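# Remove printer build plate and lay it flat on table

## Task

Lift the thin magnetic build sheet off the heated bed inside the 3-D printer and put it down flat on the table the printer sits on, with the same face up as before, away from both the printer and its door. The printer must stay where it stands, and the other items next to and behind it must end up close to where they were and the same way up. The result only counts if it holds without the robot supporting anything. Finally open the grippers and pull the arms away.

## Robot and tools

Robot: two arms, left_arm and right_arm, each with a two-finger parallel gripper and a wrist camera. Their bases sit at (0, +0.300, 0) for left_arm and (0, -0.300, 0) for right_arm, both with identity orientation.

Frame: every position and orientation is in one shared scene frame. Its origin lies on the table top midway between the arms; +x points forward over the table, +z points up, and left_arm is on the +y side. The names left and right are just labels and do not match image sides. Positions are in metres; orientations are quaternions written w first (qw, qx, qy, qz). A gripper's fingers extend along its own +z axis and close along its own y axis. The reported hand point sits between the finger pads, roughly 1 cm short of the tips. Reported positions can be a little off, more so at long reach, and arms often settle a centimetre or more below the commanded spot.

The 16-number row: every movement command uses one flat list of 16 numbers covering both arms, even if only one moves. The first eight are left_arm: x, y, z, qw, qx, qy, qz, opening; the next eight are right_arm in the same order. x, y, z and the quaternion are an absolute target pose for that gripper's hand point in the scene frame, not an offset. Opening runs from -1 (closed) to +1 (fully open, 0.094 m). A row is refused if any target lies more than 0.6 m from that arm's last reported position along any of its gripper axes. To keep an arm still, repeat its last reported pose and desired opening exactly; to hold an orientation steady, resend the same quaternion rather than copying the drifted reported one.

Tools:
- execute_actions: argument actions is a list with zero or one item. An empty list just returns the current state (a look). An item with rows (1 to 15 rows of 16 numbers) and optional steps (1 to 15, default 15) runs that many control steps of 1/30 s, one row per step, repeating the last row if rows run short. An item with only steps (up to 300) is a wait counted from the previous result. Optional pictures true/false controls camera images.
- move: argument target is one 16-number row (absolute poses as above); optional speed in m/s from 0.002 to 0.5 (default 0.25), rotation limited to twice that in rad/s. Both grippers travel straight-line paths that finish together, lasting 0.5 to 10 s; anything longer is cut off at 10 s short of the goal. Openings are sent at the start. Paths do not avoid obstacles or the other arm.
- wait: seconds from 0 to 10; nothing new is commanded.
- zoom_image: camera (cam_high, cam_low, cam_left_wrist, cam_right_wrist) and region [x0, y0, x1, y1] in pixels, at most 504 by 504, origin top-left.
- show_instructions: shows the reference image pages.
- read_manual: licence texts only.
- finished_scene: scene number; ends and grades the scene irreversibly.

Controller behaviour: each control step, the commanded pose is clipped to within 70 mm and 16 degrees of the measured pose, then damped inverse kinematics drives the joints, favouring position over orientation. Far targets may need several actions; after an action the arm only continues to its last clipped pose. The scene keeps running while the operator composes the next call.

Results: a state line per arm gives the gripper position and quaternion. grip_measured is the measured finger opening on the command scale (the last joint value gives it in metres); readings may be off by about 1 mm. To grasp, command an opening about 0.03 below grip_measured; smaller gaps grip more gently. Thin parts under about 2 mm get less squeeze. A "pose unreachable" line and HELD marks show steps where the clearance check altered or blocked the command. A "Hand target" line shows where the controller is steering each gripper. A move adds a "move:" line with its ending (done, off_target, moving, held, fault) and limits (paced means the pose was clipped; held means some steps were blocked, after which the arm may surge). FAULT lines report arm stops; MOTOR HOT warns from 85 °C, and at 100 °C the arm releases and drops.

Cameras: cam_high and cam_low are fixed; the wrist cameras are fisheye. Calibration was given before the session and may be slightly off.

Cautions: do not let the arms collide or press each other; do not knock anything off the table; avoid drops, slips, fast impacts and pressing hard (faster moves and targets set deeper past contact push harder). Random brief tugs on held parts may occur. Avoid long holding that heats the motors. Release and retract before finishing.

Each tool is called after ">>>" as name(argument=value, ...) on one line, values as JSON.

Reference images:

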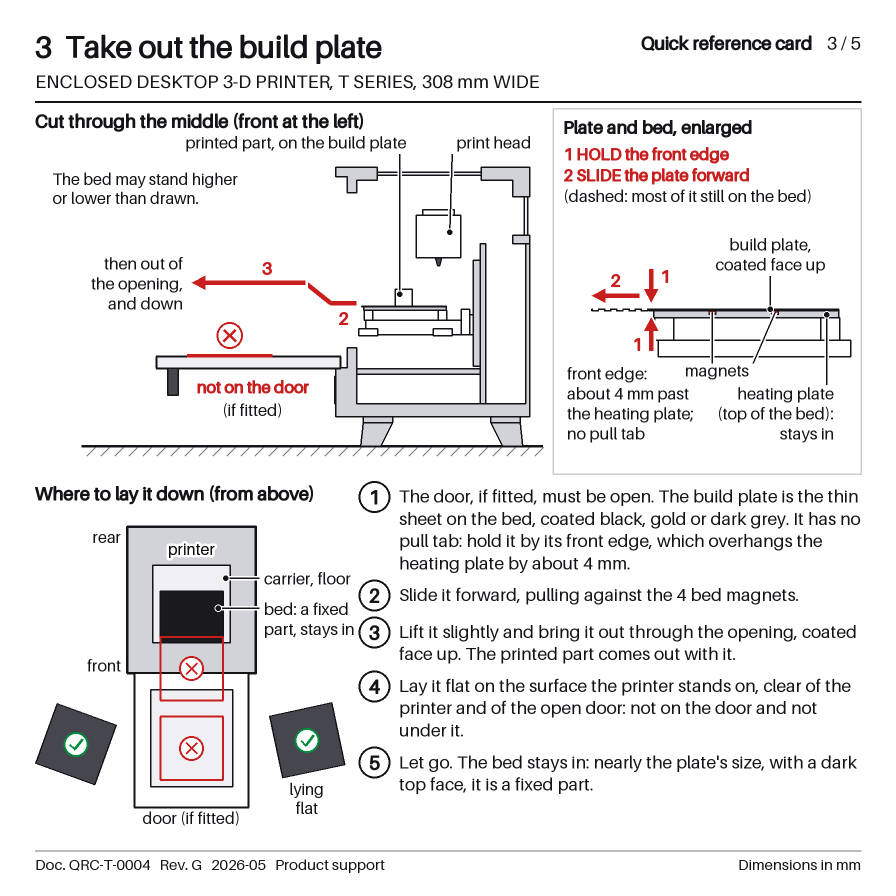

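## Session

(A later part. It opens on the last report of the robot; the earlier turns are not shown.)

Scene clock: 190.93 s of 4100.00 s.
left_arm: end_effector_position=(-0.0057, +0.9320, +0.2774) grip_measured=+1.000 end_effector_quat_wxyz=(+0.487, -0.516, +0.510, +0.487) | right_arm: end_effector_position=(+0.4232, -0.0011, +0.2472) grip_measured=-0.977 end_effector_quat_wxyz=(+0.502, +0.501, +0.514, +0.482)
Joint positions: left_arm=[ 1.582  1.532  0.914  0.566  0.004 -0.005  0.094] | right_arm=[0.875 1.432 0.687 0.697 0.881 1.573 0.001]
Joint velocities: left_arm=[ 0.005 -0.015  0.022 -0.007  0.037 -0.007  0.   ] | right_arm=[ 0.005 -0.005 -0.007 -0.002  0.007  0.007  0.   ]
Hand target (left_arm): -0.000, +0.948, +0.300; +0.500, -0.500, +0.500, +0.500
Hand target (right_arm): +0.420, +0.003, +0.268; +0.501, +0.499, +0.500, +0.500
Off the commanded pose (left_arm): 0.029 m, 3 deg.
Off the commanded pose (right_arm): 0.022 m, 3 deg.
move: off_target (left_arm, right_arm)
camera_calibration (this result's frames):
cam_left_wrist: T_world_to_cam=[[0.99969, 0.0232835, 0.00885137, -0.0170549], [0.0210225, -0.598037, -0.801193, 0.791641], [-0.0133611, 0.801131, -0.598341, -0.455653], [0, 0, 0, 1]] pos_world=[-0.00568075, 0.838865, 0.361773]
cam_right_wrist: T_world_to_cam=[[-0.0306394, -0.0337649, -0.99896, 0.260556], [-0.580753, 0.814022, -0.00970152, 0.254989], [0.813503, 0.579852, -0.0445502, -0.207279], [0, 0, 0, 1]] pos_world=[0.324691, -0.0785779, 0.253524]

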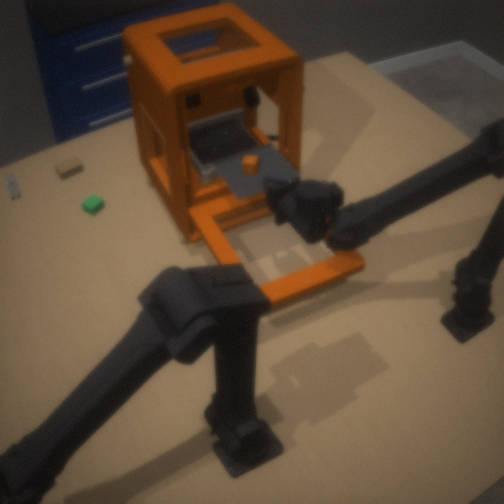

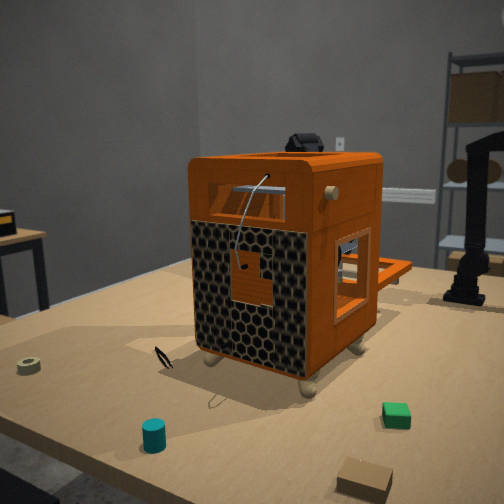

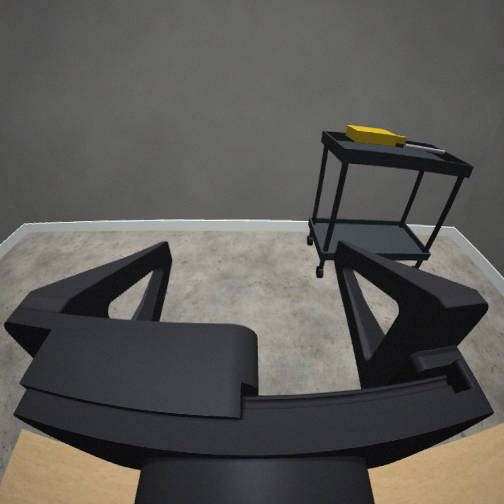

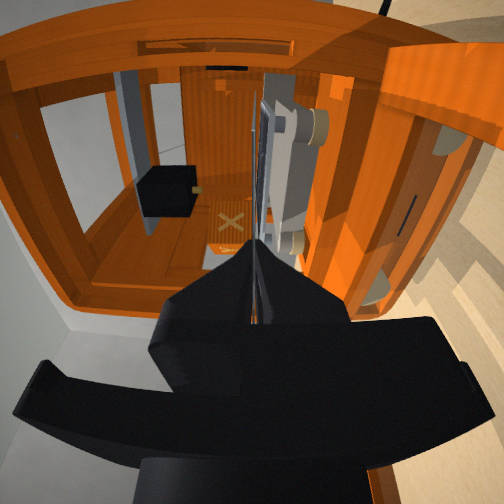

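>>> move(target=[0.0,0.95,0.3,0.5,-0.5,0.5,0.5,1,0.29,0.0,0.275,0.5,0.5,0.5,0.5,-1], speed=0.06)

>>> move(target=[0.0,0.95,0.3,0.5,-0.5,0.5,0.5,1,0.30,-0.36,0.26,0.5,0.5,0.5,0.5,-1], speed=0.08)

Scene clock: 198.83 s of 4100.00 s.
left_arm: end_effector_position=(-0.0057, +0.9320, +0.2774) grip_measured=+1.000 end_effector_quat_wxyz=(+0.487, -0.516, +0.510, +0.487) | right_arm: end_effector_position=(+0.2934, -0.0031, +0.2634) grip_measured=-0.978 end_effector_quat_wxyz=(+0.503, +0.499, +0.504, +0.494)
Joint positions: left_arm=[ 1.582  1.532  0.914  0.566  0.004 -0.005  0.094] | right_arm=[1.185 1.213 0.523 0.675 1.189 1.571 0.001]
Joint velocities: left_arm=[-0.005 -0.005 -0.002  0.002  0.037 -0.022  0.   ] | right_arm=[-0.005 -0.015 -0.017  0.022  0.022 -0.095 -0.002]
Hand target (left_arm): -0.000, +0.948, +0.300; +0.500, -0.500, +0.500, +0.500
Hand target (right_arm): +0.291, -0.001, +0.275; +0.502, +0.498, +0.500, +0.501
Off the commanded pose (left_arm): 0.029 m, 3 deg.
Off the commanded pose (right_arm): 0.013 m, 1 deg.
After step 90, 2.30 s passed at rest.
move: off_target (left_arm, right_arm)
camera_calibration (this result's frames):
cam_left_wrist: T_world_to_cam=[[0.99969, 0.0232835, 0.00885137, -0.0170549], [0.0210225, -0.598037, -0.801193, 0.791641], [-0.0133611, 0.801131, -0.598341, -0.455653], [0, 0, 0, 1]] pos_world=[-0.00568075, 0.838865, 0.361773]
cam_right_wrist: T_world_to_cam=[[-0.00601486, -0.0143246, -0.999879, 0.265709], [-0.582216, 0.812993, -0.00814486, 0.181497], [0.813012, 0.582097, -0.0132301, -0.107909], [0, 0, 0, 1]] pos_world=[0.195, -0.0809369, 0.265727]

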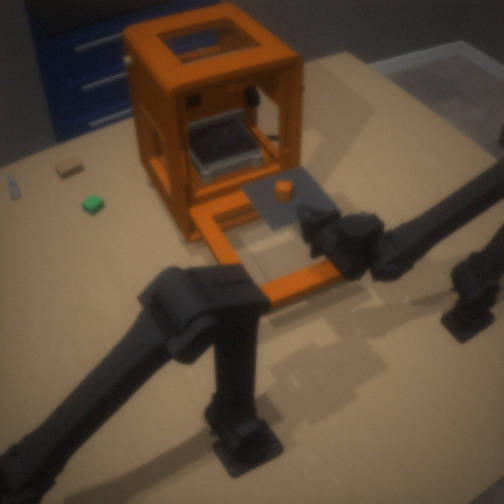

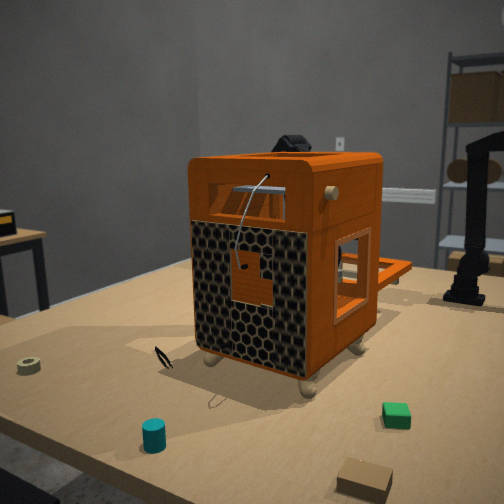

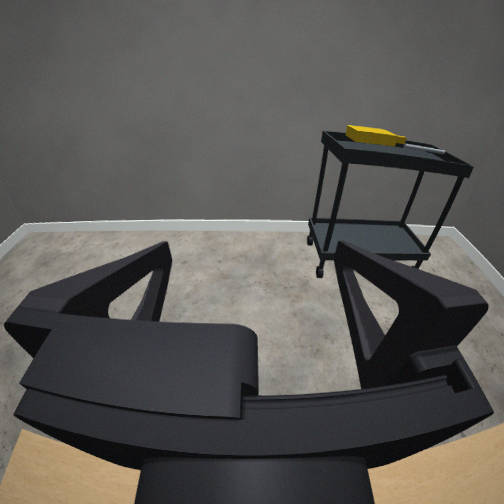

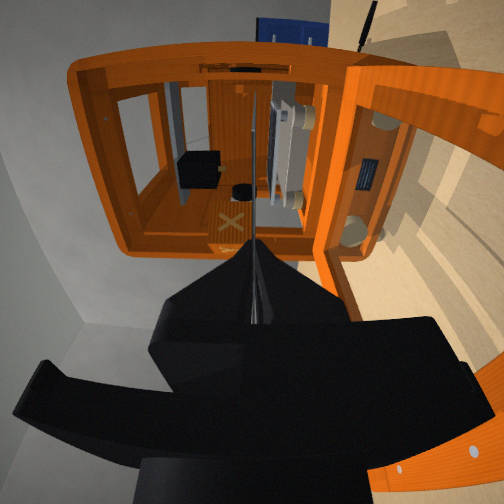

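Scene clock: 203.63 s of 4100.00 s.
left_arm: end_effector_position=(-0.0057, +0.9320, +0.2774) grip_measured=+1.000 end_effector_quat_wxyz=(+0.487, -0.516, +0.510, +0.487) | right_arm: end_effector_position=(+0.2984, -0.3544, +0.2314) grip_measured=-0.978 end_effector_quat_wxyz=(+0.474, +0.525, +0.509, +0.491)
Joint positions: left_arm=[ 1.582  1.532  0.914  0.566  0.004 -0.005  0.094] | right_arm=[-0.405  0.354  0.152  0.126 -0.406  1.573  0.001]
Joint velocities: left_arm=[ 0.005  0.005 -0.012  0.002 -0.051  0.007  0.   ] | right_arm=[-0.015 -0.005  0.002  0.027  0.022  0.022  0.   ]
Hand target (left_arm): -0.000, +0.948, +0.300; +0.500, -0.500, +0.500, +0.500
Hand target (right_arm): +0.300, -0.356, +0.256; +0.492, +0.508, +0.497, +0.503
Off the commanded pose (left_arm): 0.029 m, 3 deg.
Off the commanded pose (right_arm): 0.029 m, 4 deg.
move: off_target (left_arm, right_arm)
camera_calibration (this result's frames):
cam_left_wrist: T_world_to_cam=[[0.99969, 0.0232835, 0.00885137, -0.0170549], [0.0210225, -0.598037, -0.801193, 0.791641], [-0.0133611, 0.801131, -0.598341, -0.455653], [0, 0, 0, 1]] pos_world=[-0.00568075, 0.838865, 0.361773]
cam_right_wrist: T_world_to_cam=[[-0.0694251, 0.0320108, -0.997073, 0.263391], [-0.584763, 0.80846, 0.0666718, 0.451548], [0.808228, 0.58768, -0.0374087, 0.101129], [0, 0, 0, 1]] pos_world=[0.200599, -0.432921, 0.236297]

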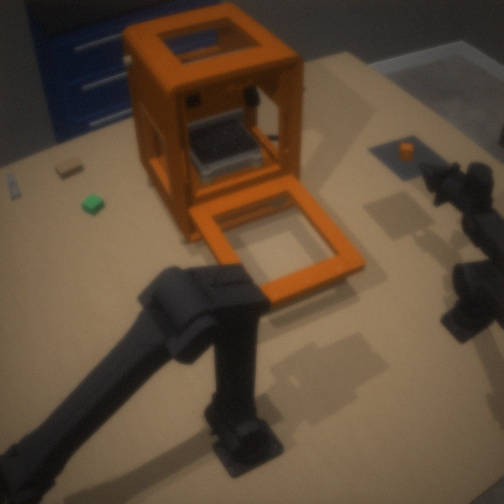

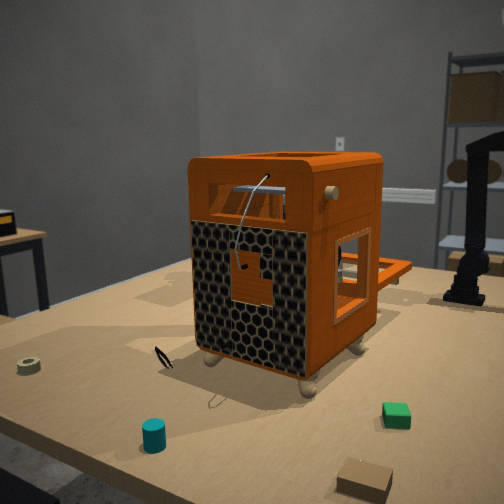

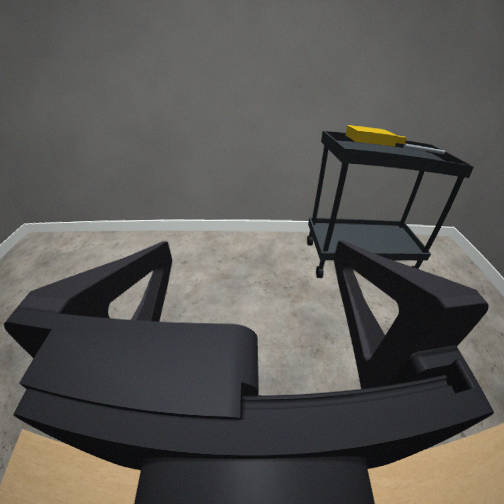

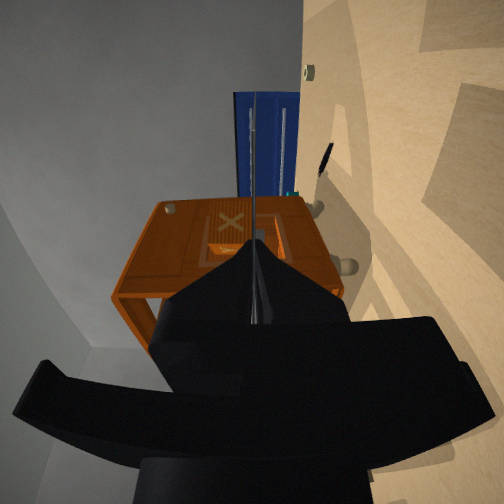

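>>> move(target=[0.0,0.95,0.3,0.5,-0.5,0.5,0.5,1,0.44,-0.34,0.085,0.4305,0.561,0.561,0.4305,-1], speed=0.07)

Scene clock: 211.00 s of 4100.00 s.
left_arm: end_effector_position=(-0.0057, +0.9320, +0.2774) grip_measured=+1.000 end_effector_quat_wxyz=(+0.487, -0.516, +0.510, +0.487) | right_arm: end_effector_position=(+0.4159, -0.3408, +0.0636) grip_measured=-0.977 end_effector_quat_wxyz=(+0.404, +0.588, +0.568, +0.410)
Joint positions: left_arm=[ 1.582  1.532  0.914  0.566  0.004 -0.005  0.094] | right_arm=[-0.151  1.53   0.26   0.924 -0.133  1.547  0.001]
Joint velocities: left_arm=[ 0.005 -0.015  0.012 -0.002 -0.007 -0.081  0.   ] | right_arm=[ 0.005 -0.015  0.007  0.012 -0.066  0.022  0.001]
Hand target (left_arm): -0.000, +0.948, +0.300; +0.500, -0.500, +0.500, +0.500
Hand target (right_arm): +0.436, -0.339, +0.088; +0.432, +0.562, +0.561, +0.428
Off the commanded pose (left_arm): 0.029 m, 3 deg.
Off the commanded pose (right_arm): 0.032 m, 5 deg.
After step 90, 1.13 s passed at rest.
move: off_target (left_arm, right_arm)
camera_calibration (this result's frames):
cam_left_wrist: T_world_to_cam=[[0.99969, 0.0232835, 0.00885137, -0.0170549], [0.0210225, -0.598037, -0.801193, 0.791641], [-0.0133611, 0.801131, -0.598341, -0.455653], [0, 0, 0, 1]] pos_world=[-0.00568075, 0.838865, 0.361773]
cam_right_wrist: T_world_to_cam=[[-0.336542, 0.0272931, -0.941273, 0.209792], [-0.536999, 0.815554, 0.215646, 0.493514], [0.773545, 0.578037, -0.259812, 0.0172237], [0, 0, 0, 1]] pos_world=[0.322297, -0.418169, 0.0955215]

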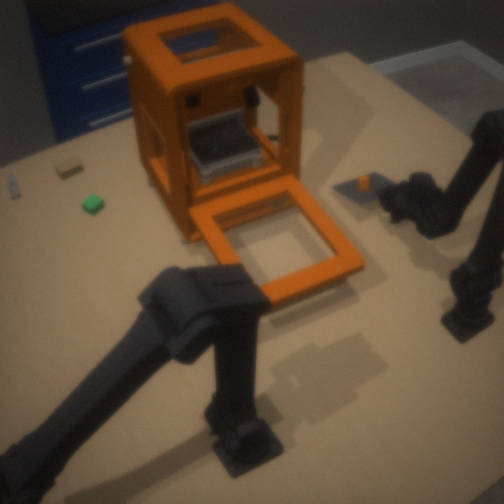

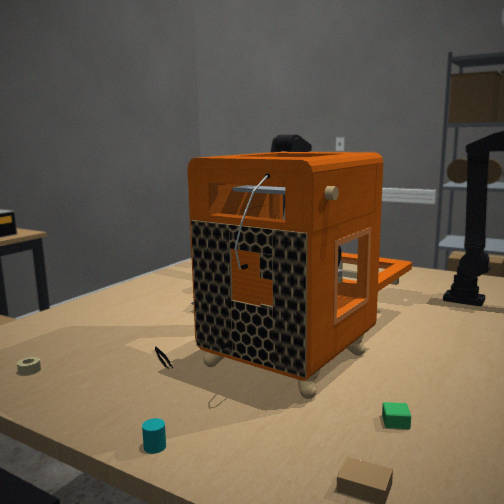

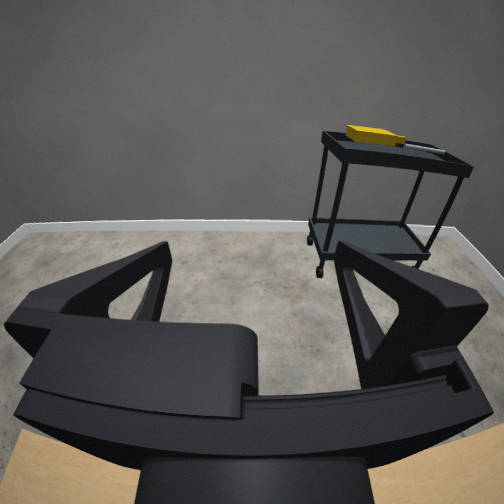

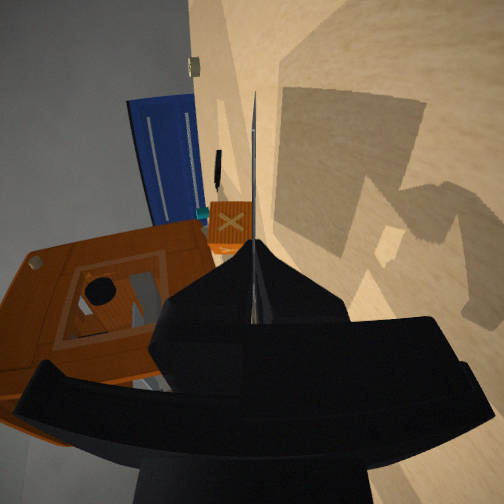

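>>> move(target=[0.0,0.95,0.3,0.5,-0.5,0.5,0.5,1,0.44,-0.34,0.062,0.4305,0.561,0.561,0.4305,-1], speed=0.02)

Scene clock: 216.13 s of 4100.00 s.
left_arm: end_effector_position=(-0.0057, +0.9320, +0.2774) grip_measured=+1.000 end_effector_quat_wxyz=(+0.487, -0.516, +0.510, +0.487) | right_arm: end_effector_position=(+0.4220, -0.3412, +0.0432) grip_measured=-0.977 end_effector_quat_wxyz=(+0.407, +0.585, +0.567, +0.413)
Joint positions: left_arm=[ 1.582  1.532  0.914  0.566  0.004 -0.005  0.094] | right_arm=[-0.151  1.672  0.272  1.064 -0.136  1.546  0.001]
Joint velocities: left_arm=[-0.015 -0.005  0.007 -0.002 -0.066 -0.051  0.   ] | right_arm=[-0.015  0.015 -0.012  0.007 -0.037  0.007 -0.   ]
Hand target (left_arm): -0.000, +0.948, +0.300; +0.500, -0.500, +0.500, +0.500
Hand target (right_arm): +0.439, -0.340, +0.063; +0.430, +0.561, +0.561, +0.430
Off the commanded pose (left_arm): 0.029 m, 3 deg.
Off the commanded pose (right_arm): 0.026 m, 4 deg.
move: off_target (left_arm, right_arm)
camera_calibration (this result's frames):
cam_left_wrist: T_world_to_cam=[[0.99969, 0.0232835, 0.00885137, -0.0170549], [0.0210225, -0.598037, -0.801193, 0.791641], [-0.0133611, 0.801131, -0.598341, -0.455653], [0, 0, 0, 1]] pos_world=[-0.00568075, 0.838865, 0.361773]
cam_right_wrist: T_world_to_cam=[[-0.326877, 0.0254455, -0.944724, 0.188057], [-0.541641, 0.814127, 0.209337, 0.503322], [0.774452, 0.580129, -0.252337, 0.00738482], [0, 0, 0, 1]] pos_world=[0.328372, -0.418837, 0.074161]

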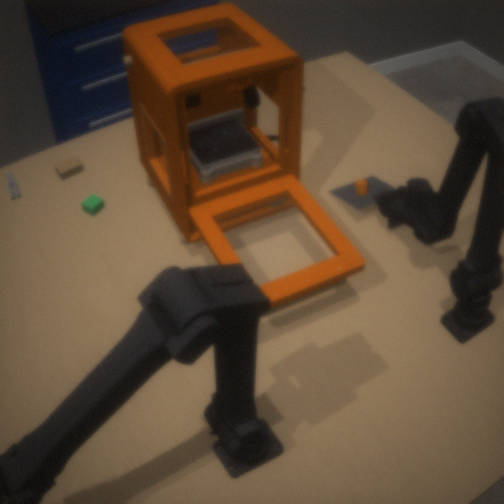

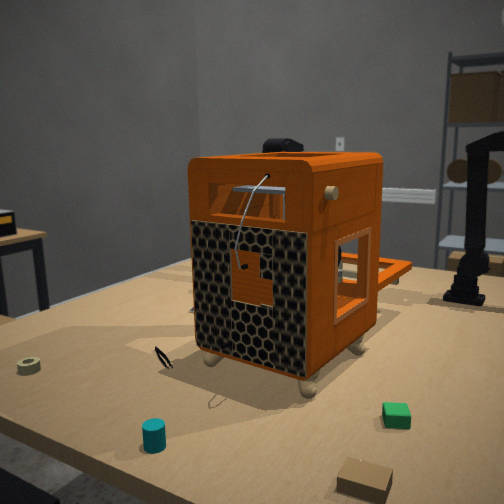

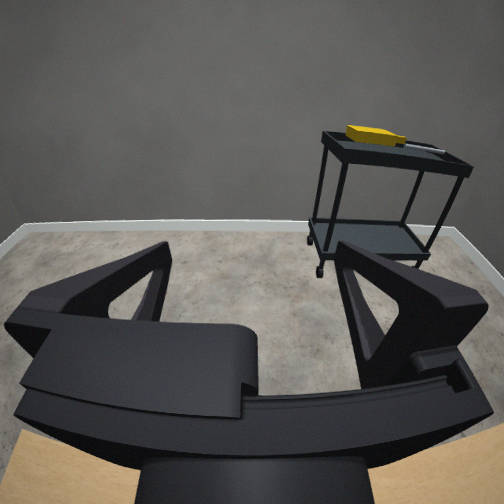

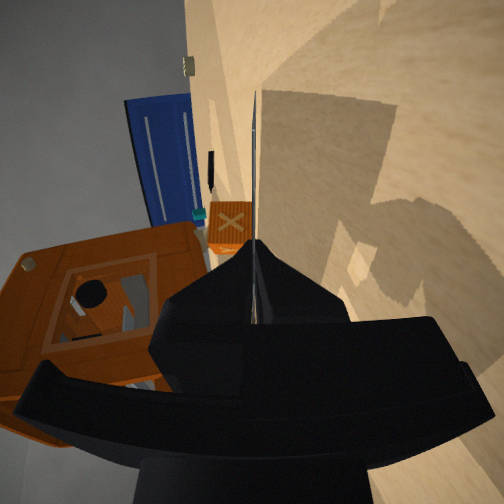

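>>> move(target=[0.0,0.95,0.3,0.5,-0.5,0.5,0.5,1,0.435,-0.34,0.058,0.39,0.59,0.59,0.39,-0.55], speed=0.02)

>>> move(target=[0.0,0.95,0.3,0.5,-0.5,0.5,0.5,1,0.375,-0.34,0.055,0.3535,0.6125,0.6125,0.3535,-0.55], speed=0.025)

Scene clock: 226.67 s of 4100.00 s.
left_arm: end_effector_position=(-0.0057, +0.9320, +0.2774) grip_measured=+1.000 end_effector_quat_wxyz=(+0.487, -0.516, +0.510, +0.487) | right_arm: end_effector_position=(+0.4173, -0.3414, +0.0410) grip_measured=-0.551 end_effector_quat_wxyz=(+0.374, +0.607, +0.589, +0.381)
Joint positions: left_arm=[ 1.582  1.532  0.914  0.566  0.004 -0.005  0.094] | right_arm=[-0.151  1.547  0.29   0.807 -0.131  1.533  0.021]
Joint velocities: left_arm=[-0.015 -0.005 -0.007 -0.007 -0.066 -0.022  0.   ] | right_arm=[ 0.015 -0.024 -0.027 -0.007 -0.051 -0.051 -0.001]
Hand target (left_arm): -0.000, +0.948, +0.300; +0.500, -0.500, +0.500, +0.500
Hand target (right_arm): +0.434, -0.340, +0.058; +0.390, +0.590, +0.589, +0.390
Off the commanded pose (left_arm): 0.029 m, 3 deg.
Off the commanded pose (right_arm): 0.025 m, 3 deg.
After step 90, 5.43 s passed at rest.
move: off_target (left_arm, right_arm)
camera_calibration (this result's frames):
cam_left_wrist: T_world_to_cam=[[0.99969, 0.0232835, 0.00885137, -0.0170549], [0.0210225, -0.598037, -0.801193, 0.791641], [-0.0133611, 0.801131, -0.598341, -0.455653], [0, 0, 0, 1]] pos_world=[-0.00568075, 0.838865, 0.361773]
cam_right_wrist: T_world_to_cam=[[-0.430774, 0.0278986, -0.902028, 0.226944], [-0.51473, 0.813405, 0.270973, 0.48737], [0.741274, 0.581029, -0.336034, 0.0282039], [0, 0, 0, 1]] pos_world=[0.327719, -0.419148, 0.0821239]

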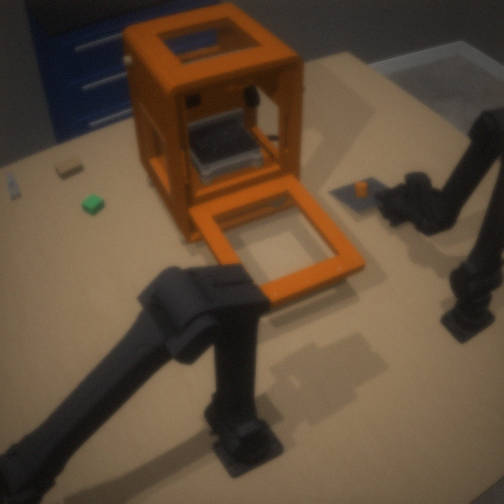

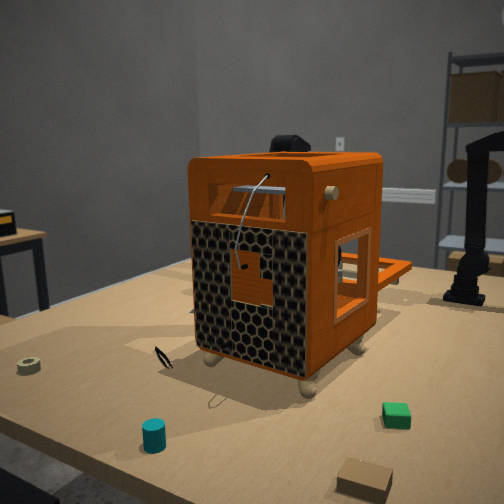

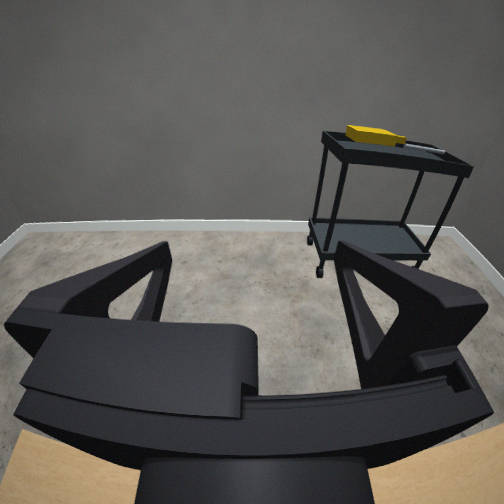

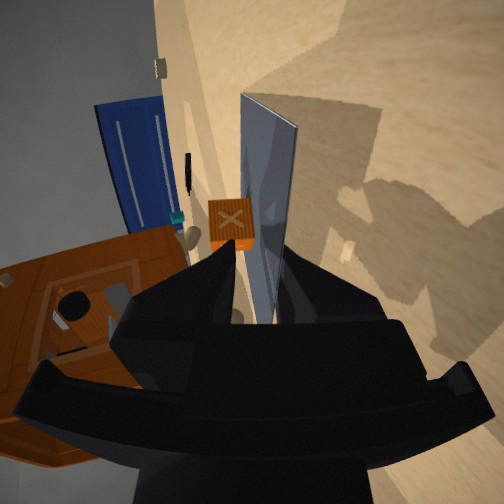

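Scene clock: 228.70 s of 4100.00 s.
left_arm: end_effector_position=(-0.0057, +0.9320, +0.2774) grip_measured=+1.000 end_effector_quat_wxyz=(+0.487, -0.516, +0.510, +0.487) | right_arm: end_effector_position=(+0.3752, -0.3359, +0.0529) grip_measured=-0.551 end_effector_quat_wxyz=(+0.350, +0.615, +0.610, +0.357)
Joint positions: left_arm=[ 1.582  1.532  0.914  0.566  0.004 -0.005  0.094] | right_arm=[-0.16   1.3    0.218  0.552 -0.144  1.501  0.021]
Joint velocities: left_arm=[-0.015  0.005 -0.002  0.017 -0.051 -0.007  0.   ] | right_arm=[-0.015 -0.005 -0.012 -0.022 -0.051 -0.007 -0.001]
Hand target (left_arm): -0.000, +0.948, +0.300; +0.500, -0.500, +0.500, +0.500
Hand target (right_arm): +0.375, -0.340, +0.054; +0.354, +0.613, +0.612, +0.353
Off the commanded pose (left_arm): 0.029 m, 3 deg.
Off the commanded pose (right_arm): 0.005 m, 1 deg.
move: off_target (left_arm)
camera_calibration (this result's frames):
cam_left_wrist: T_world_to_cam=[[0.99969, 0.0232835, 0.00885137, -0.0170549], [0.0210225, -0.598037, -0.801193, 0.791641], [-0.0133611, 0.801131, -0.598341, -0.455653], [0, 0, 0, 1]] pos_world=[-0.00568075, 0.838865, 0.361773]
cam_right_wrist: T_world_to_cam=[[-0.500254, 0.0107474, -0.865812, 0.237722], [-0.507142, 0.806831, 0.303035, 0.451212], [0.701821, 0.590684, -0.39817, 0.0815406], [0, 0, 0, 1]] pos_world=[0.290523, -0.414772, 0.101557]

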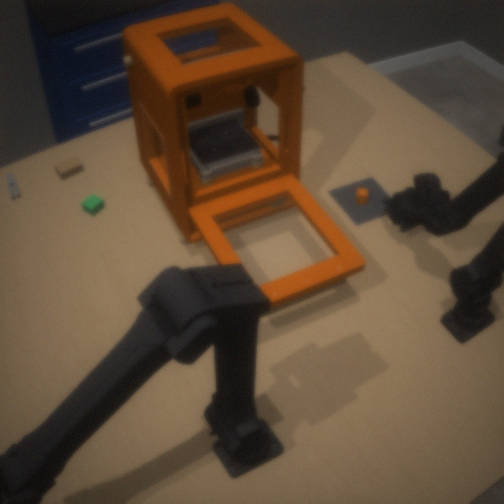

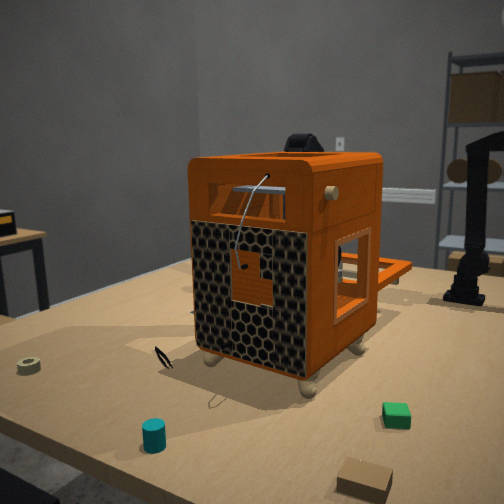

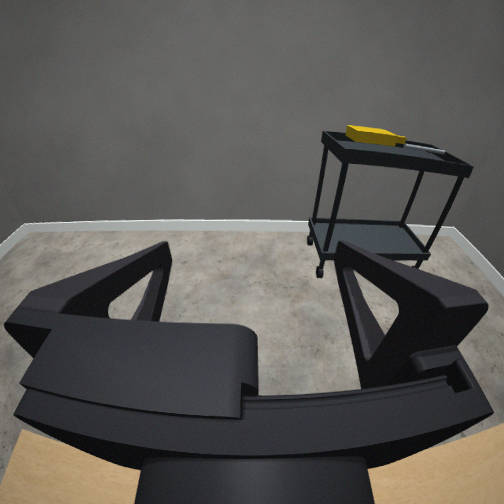

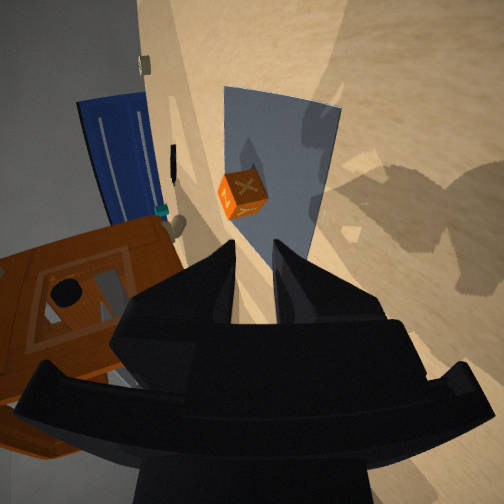

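Seems released. Move clear.

>>> move(target=[0.0,0.95,0.3,0.5,-0.5,0.5,0.5,1,0.27,-0.36,0.16,0.3535,0.6125,0.6125,0.3535,-0.55], speed=0.1)

>>> zoom_image(camera="cam_high", region=[280, 130, 480, 300])

Scene clock: 232.83 s of 4100.00 s.
left_arm: end_effector_position=(-0.0057, +0.9320, +0.2774) grip_measured=+1.000 end_effector_quat_wxyz=(+0.487, -0.516, +0.510, +0.487) | right_arm: end_effector_position=(+0.2634, -0.3521, +0.1234) grip_measured=-0.551 end_effector_quat_wxyz=(+0.326, +0.629, +0.613, +0.351)
Joint positions: left_arm=[ 1.582  1.532  0.914  0.566  0.004 -0.005  0.094] | right_arm=[-0.434  0.389  0.185 -0.42  -0.382  1.359  0.021]
Joint velocities: left_arm=[ 0.005 -0.005 -0.007 -0.012  0.022  0.066  0.   ] | right_arm=[-0.005 -0.005 -0.012 -0.037 -0.007 -0.007 -0.   ]
Hand target (left_arm): -0.000, +0.948, +0.300; +0.500, -0.500, +0.500, +0.500
Hand target (right_arm): +0.272, -0.359, +0.157; +0.353, +0.613, +0.611, +0.355
Off the commanded pose (left_arm): 0.029 m, 3 deg.
Off the commanded pose (right_arm): 0.038 m, 4 deg.
move: off_target (left_arm, right_arm)
camera_calibration (this result's frames):
cam_left_wrist: T_world_to_cam=[[0.99969, 0.0232835, 0.00885137, -0.0170549], [0.0210225, -0.598037, -0.801193, 0.791641], [-0.0133611, 0.801131, -0.598341, -0.455653], [0, 0, 0, 1]] pos_world=[-0.00568075, 0.838865, 0.361773]
cam_right_wrist: T_world_to_cam=[[-0.542141, 0.036593, -0.839491, 0.259911], [-0.490428, 0.79746, 0.351478, 0.372532], [0.682322, 0.602261, -0.41439, 0.208852], [0, 0, 0, 1]] pos_world=[0.181104, -0.432373, 0.173802]

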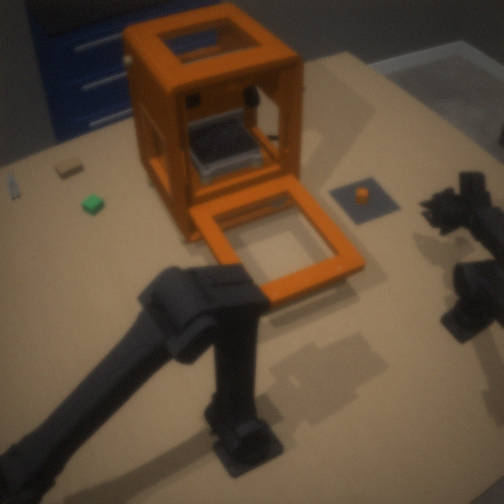

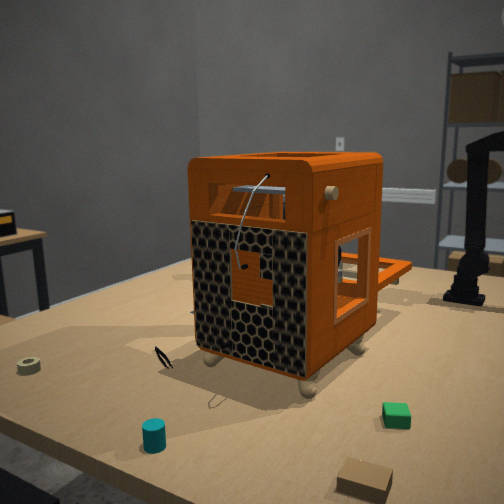

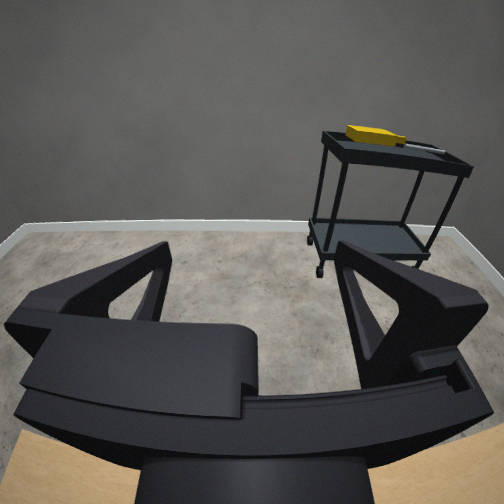

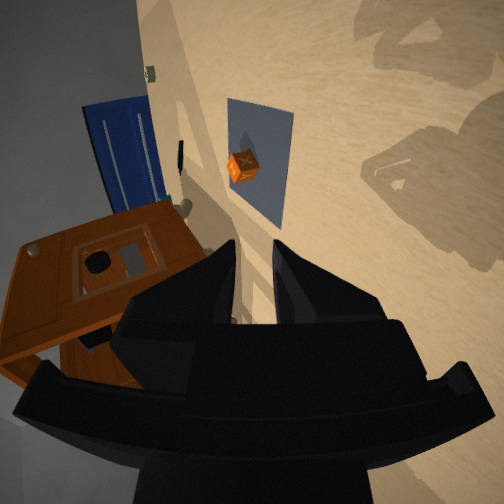

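Region (280, 130, 480, 300) of cam_high's 504x504 image, scaled by 2.520, with more detail than that image has; it fills the top 428 rows of this view, and the rest is white.

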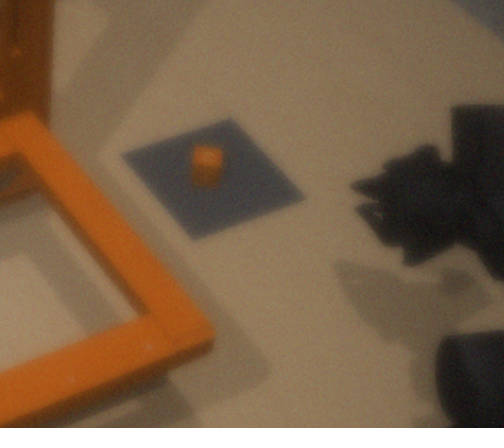

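>>> finished_scene(scene=1)

The scene is finished: the task was done.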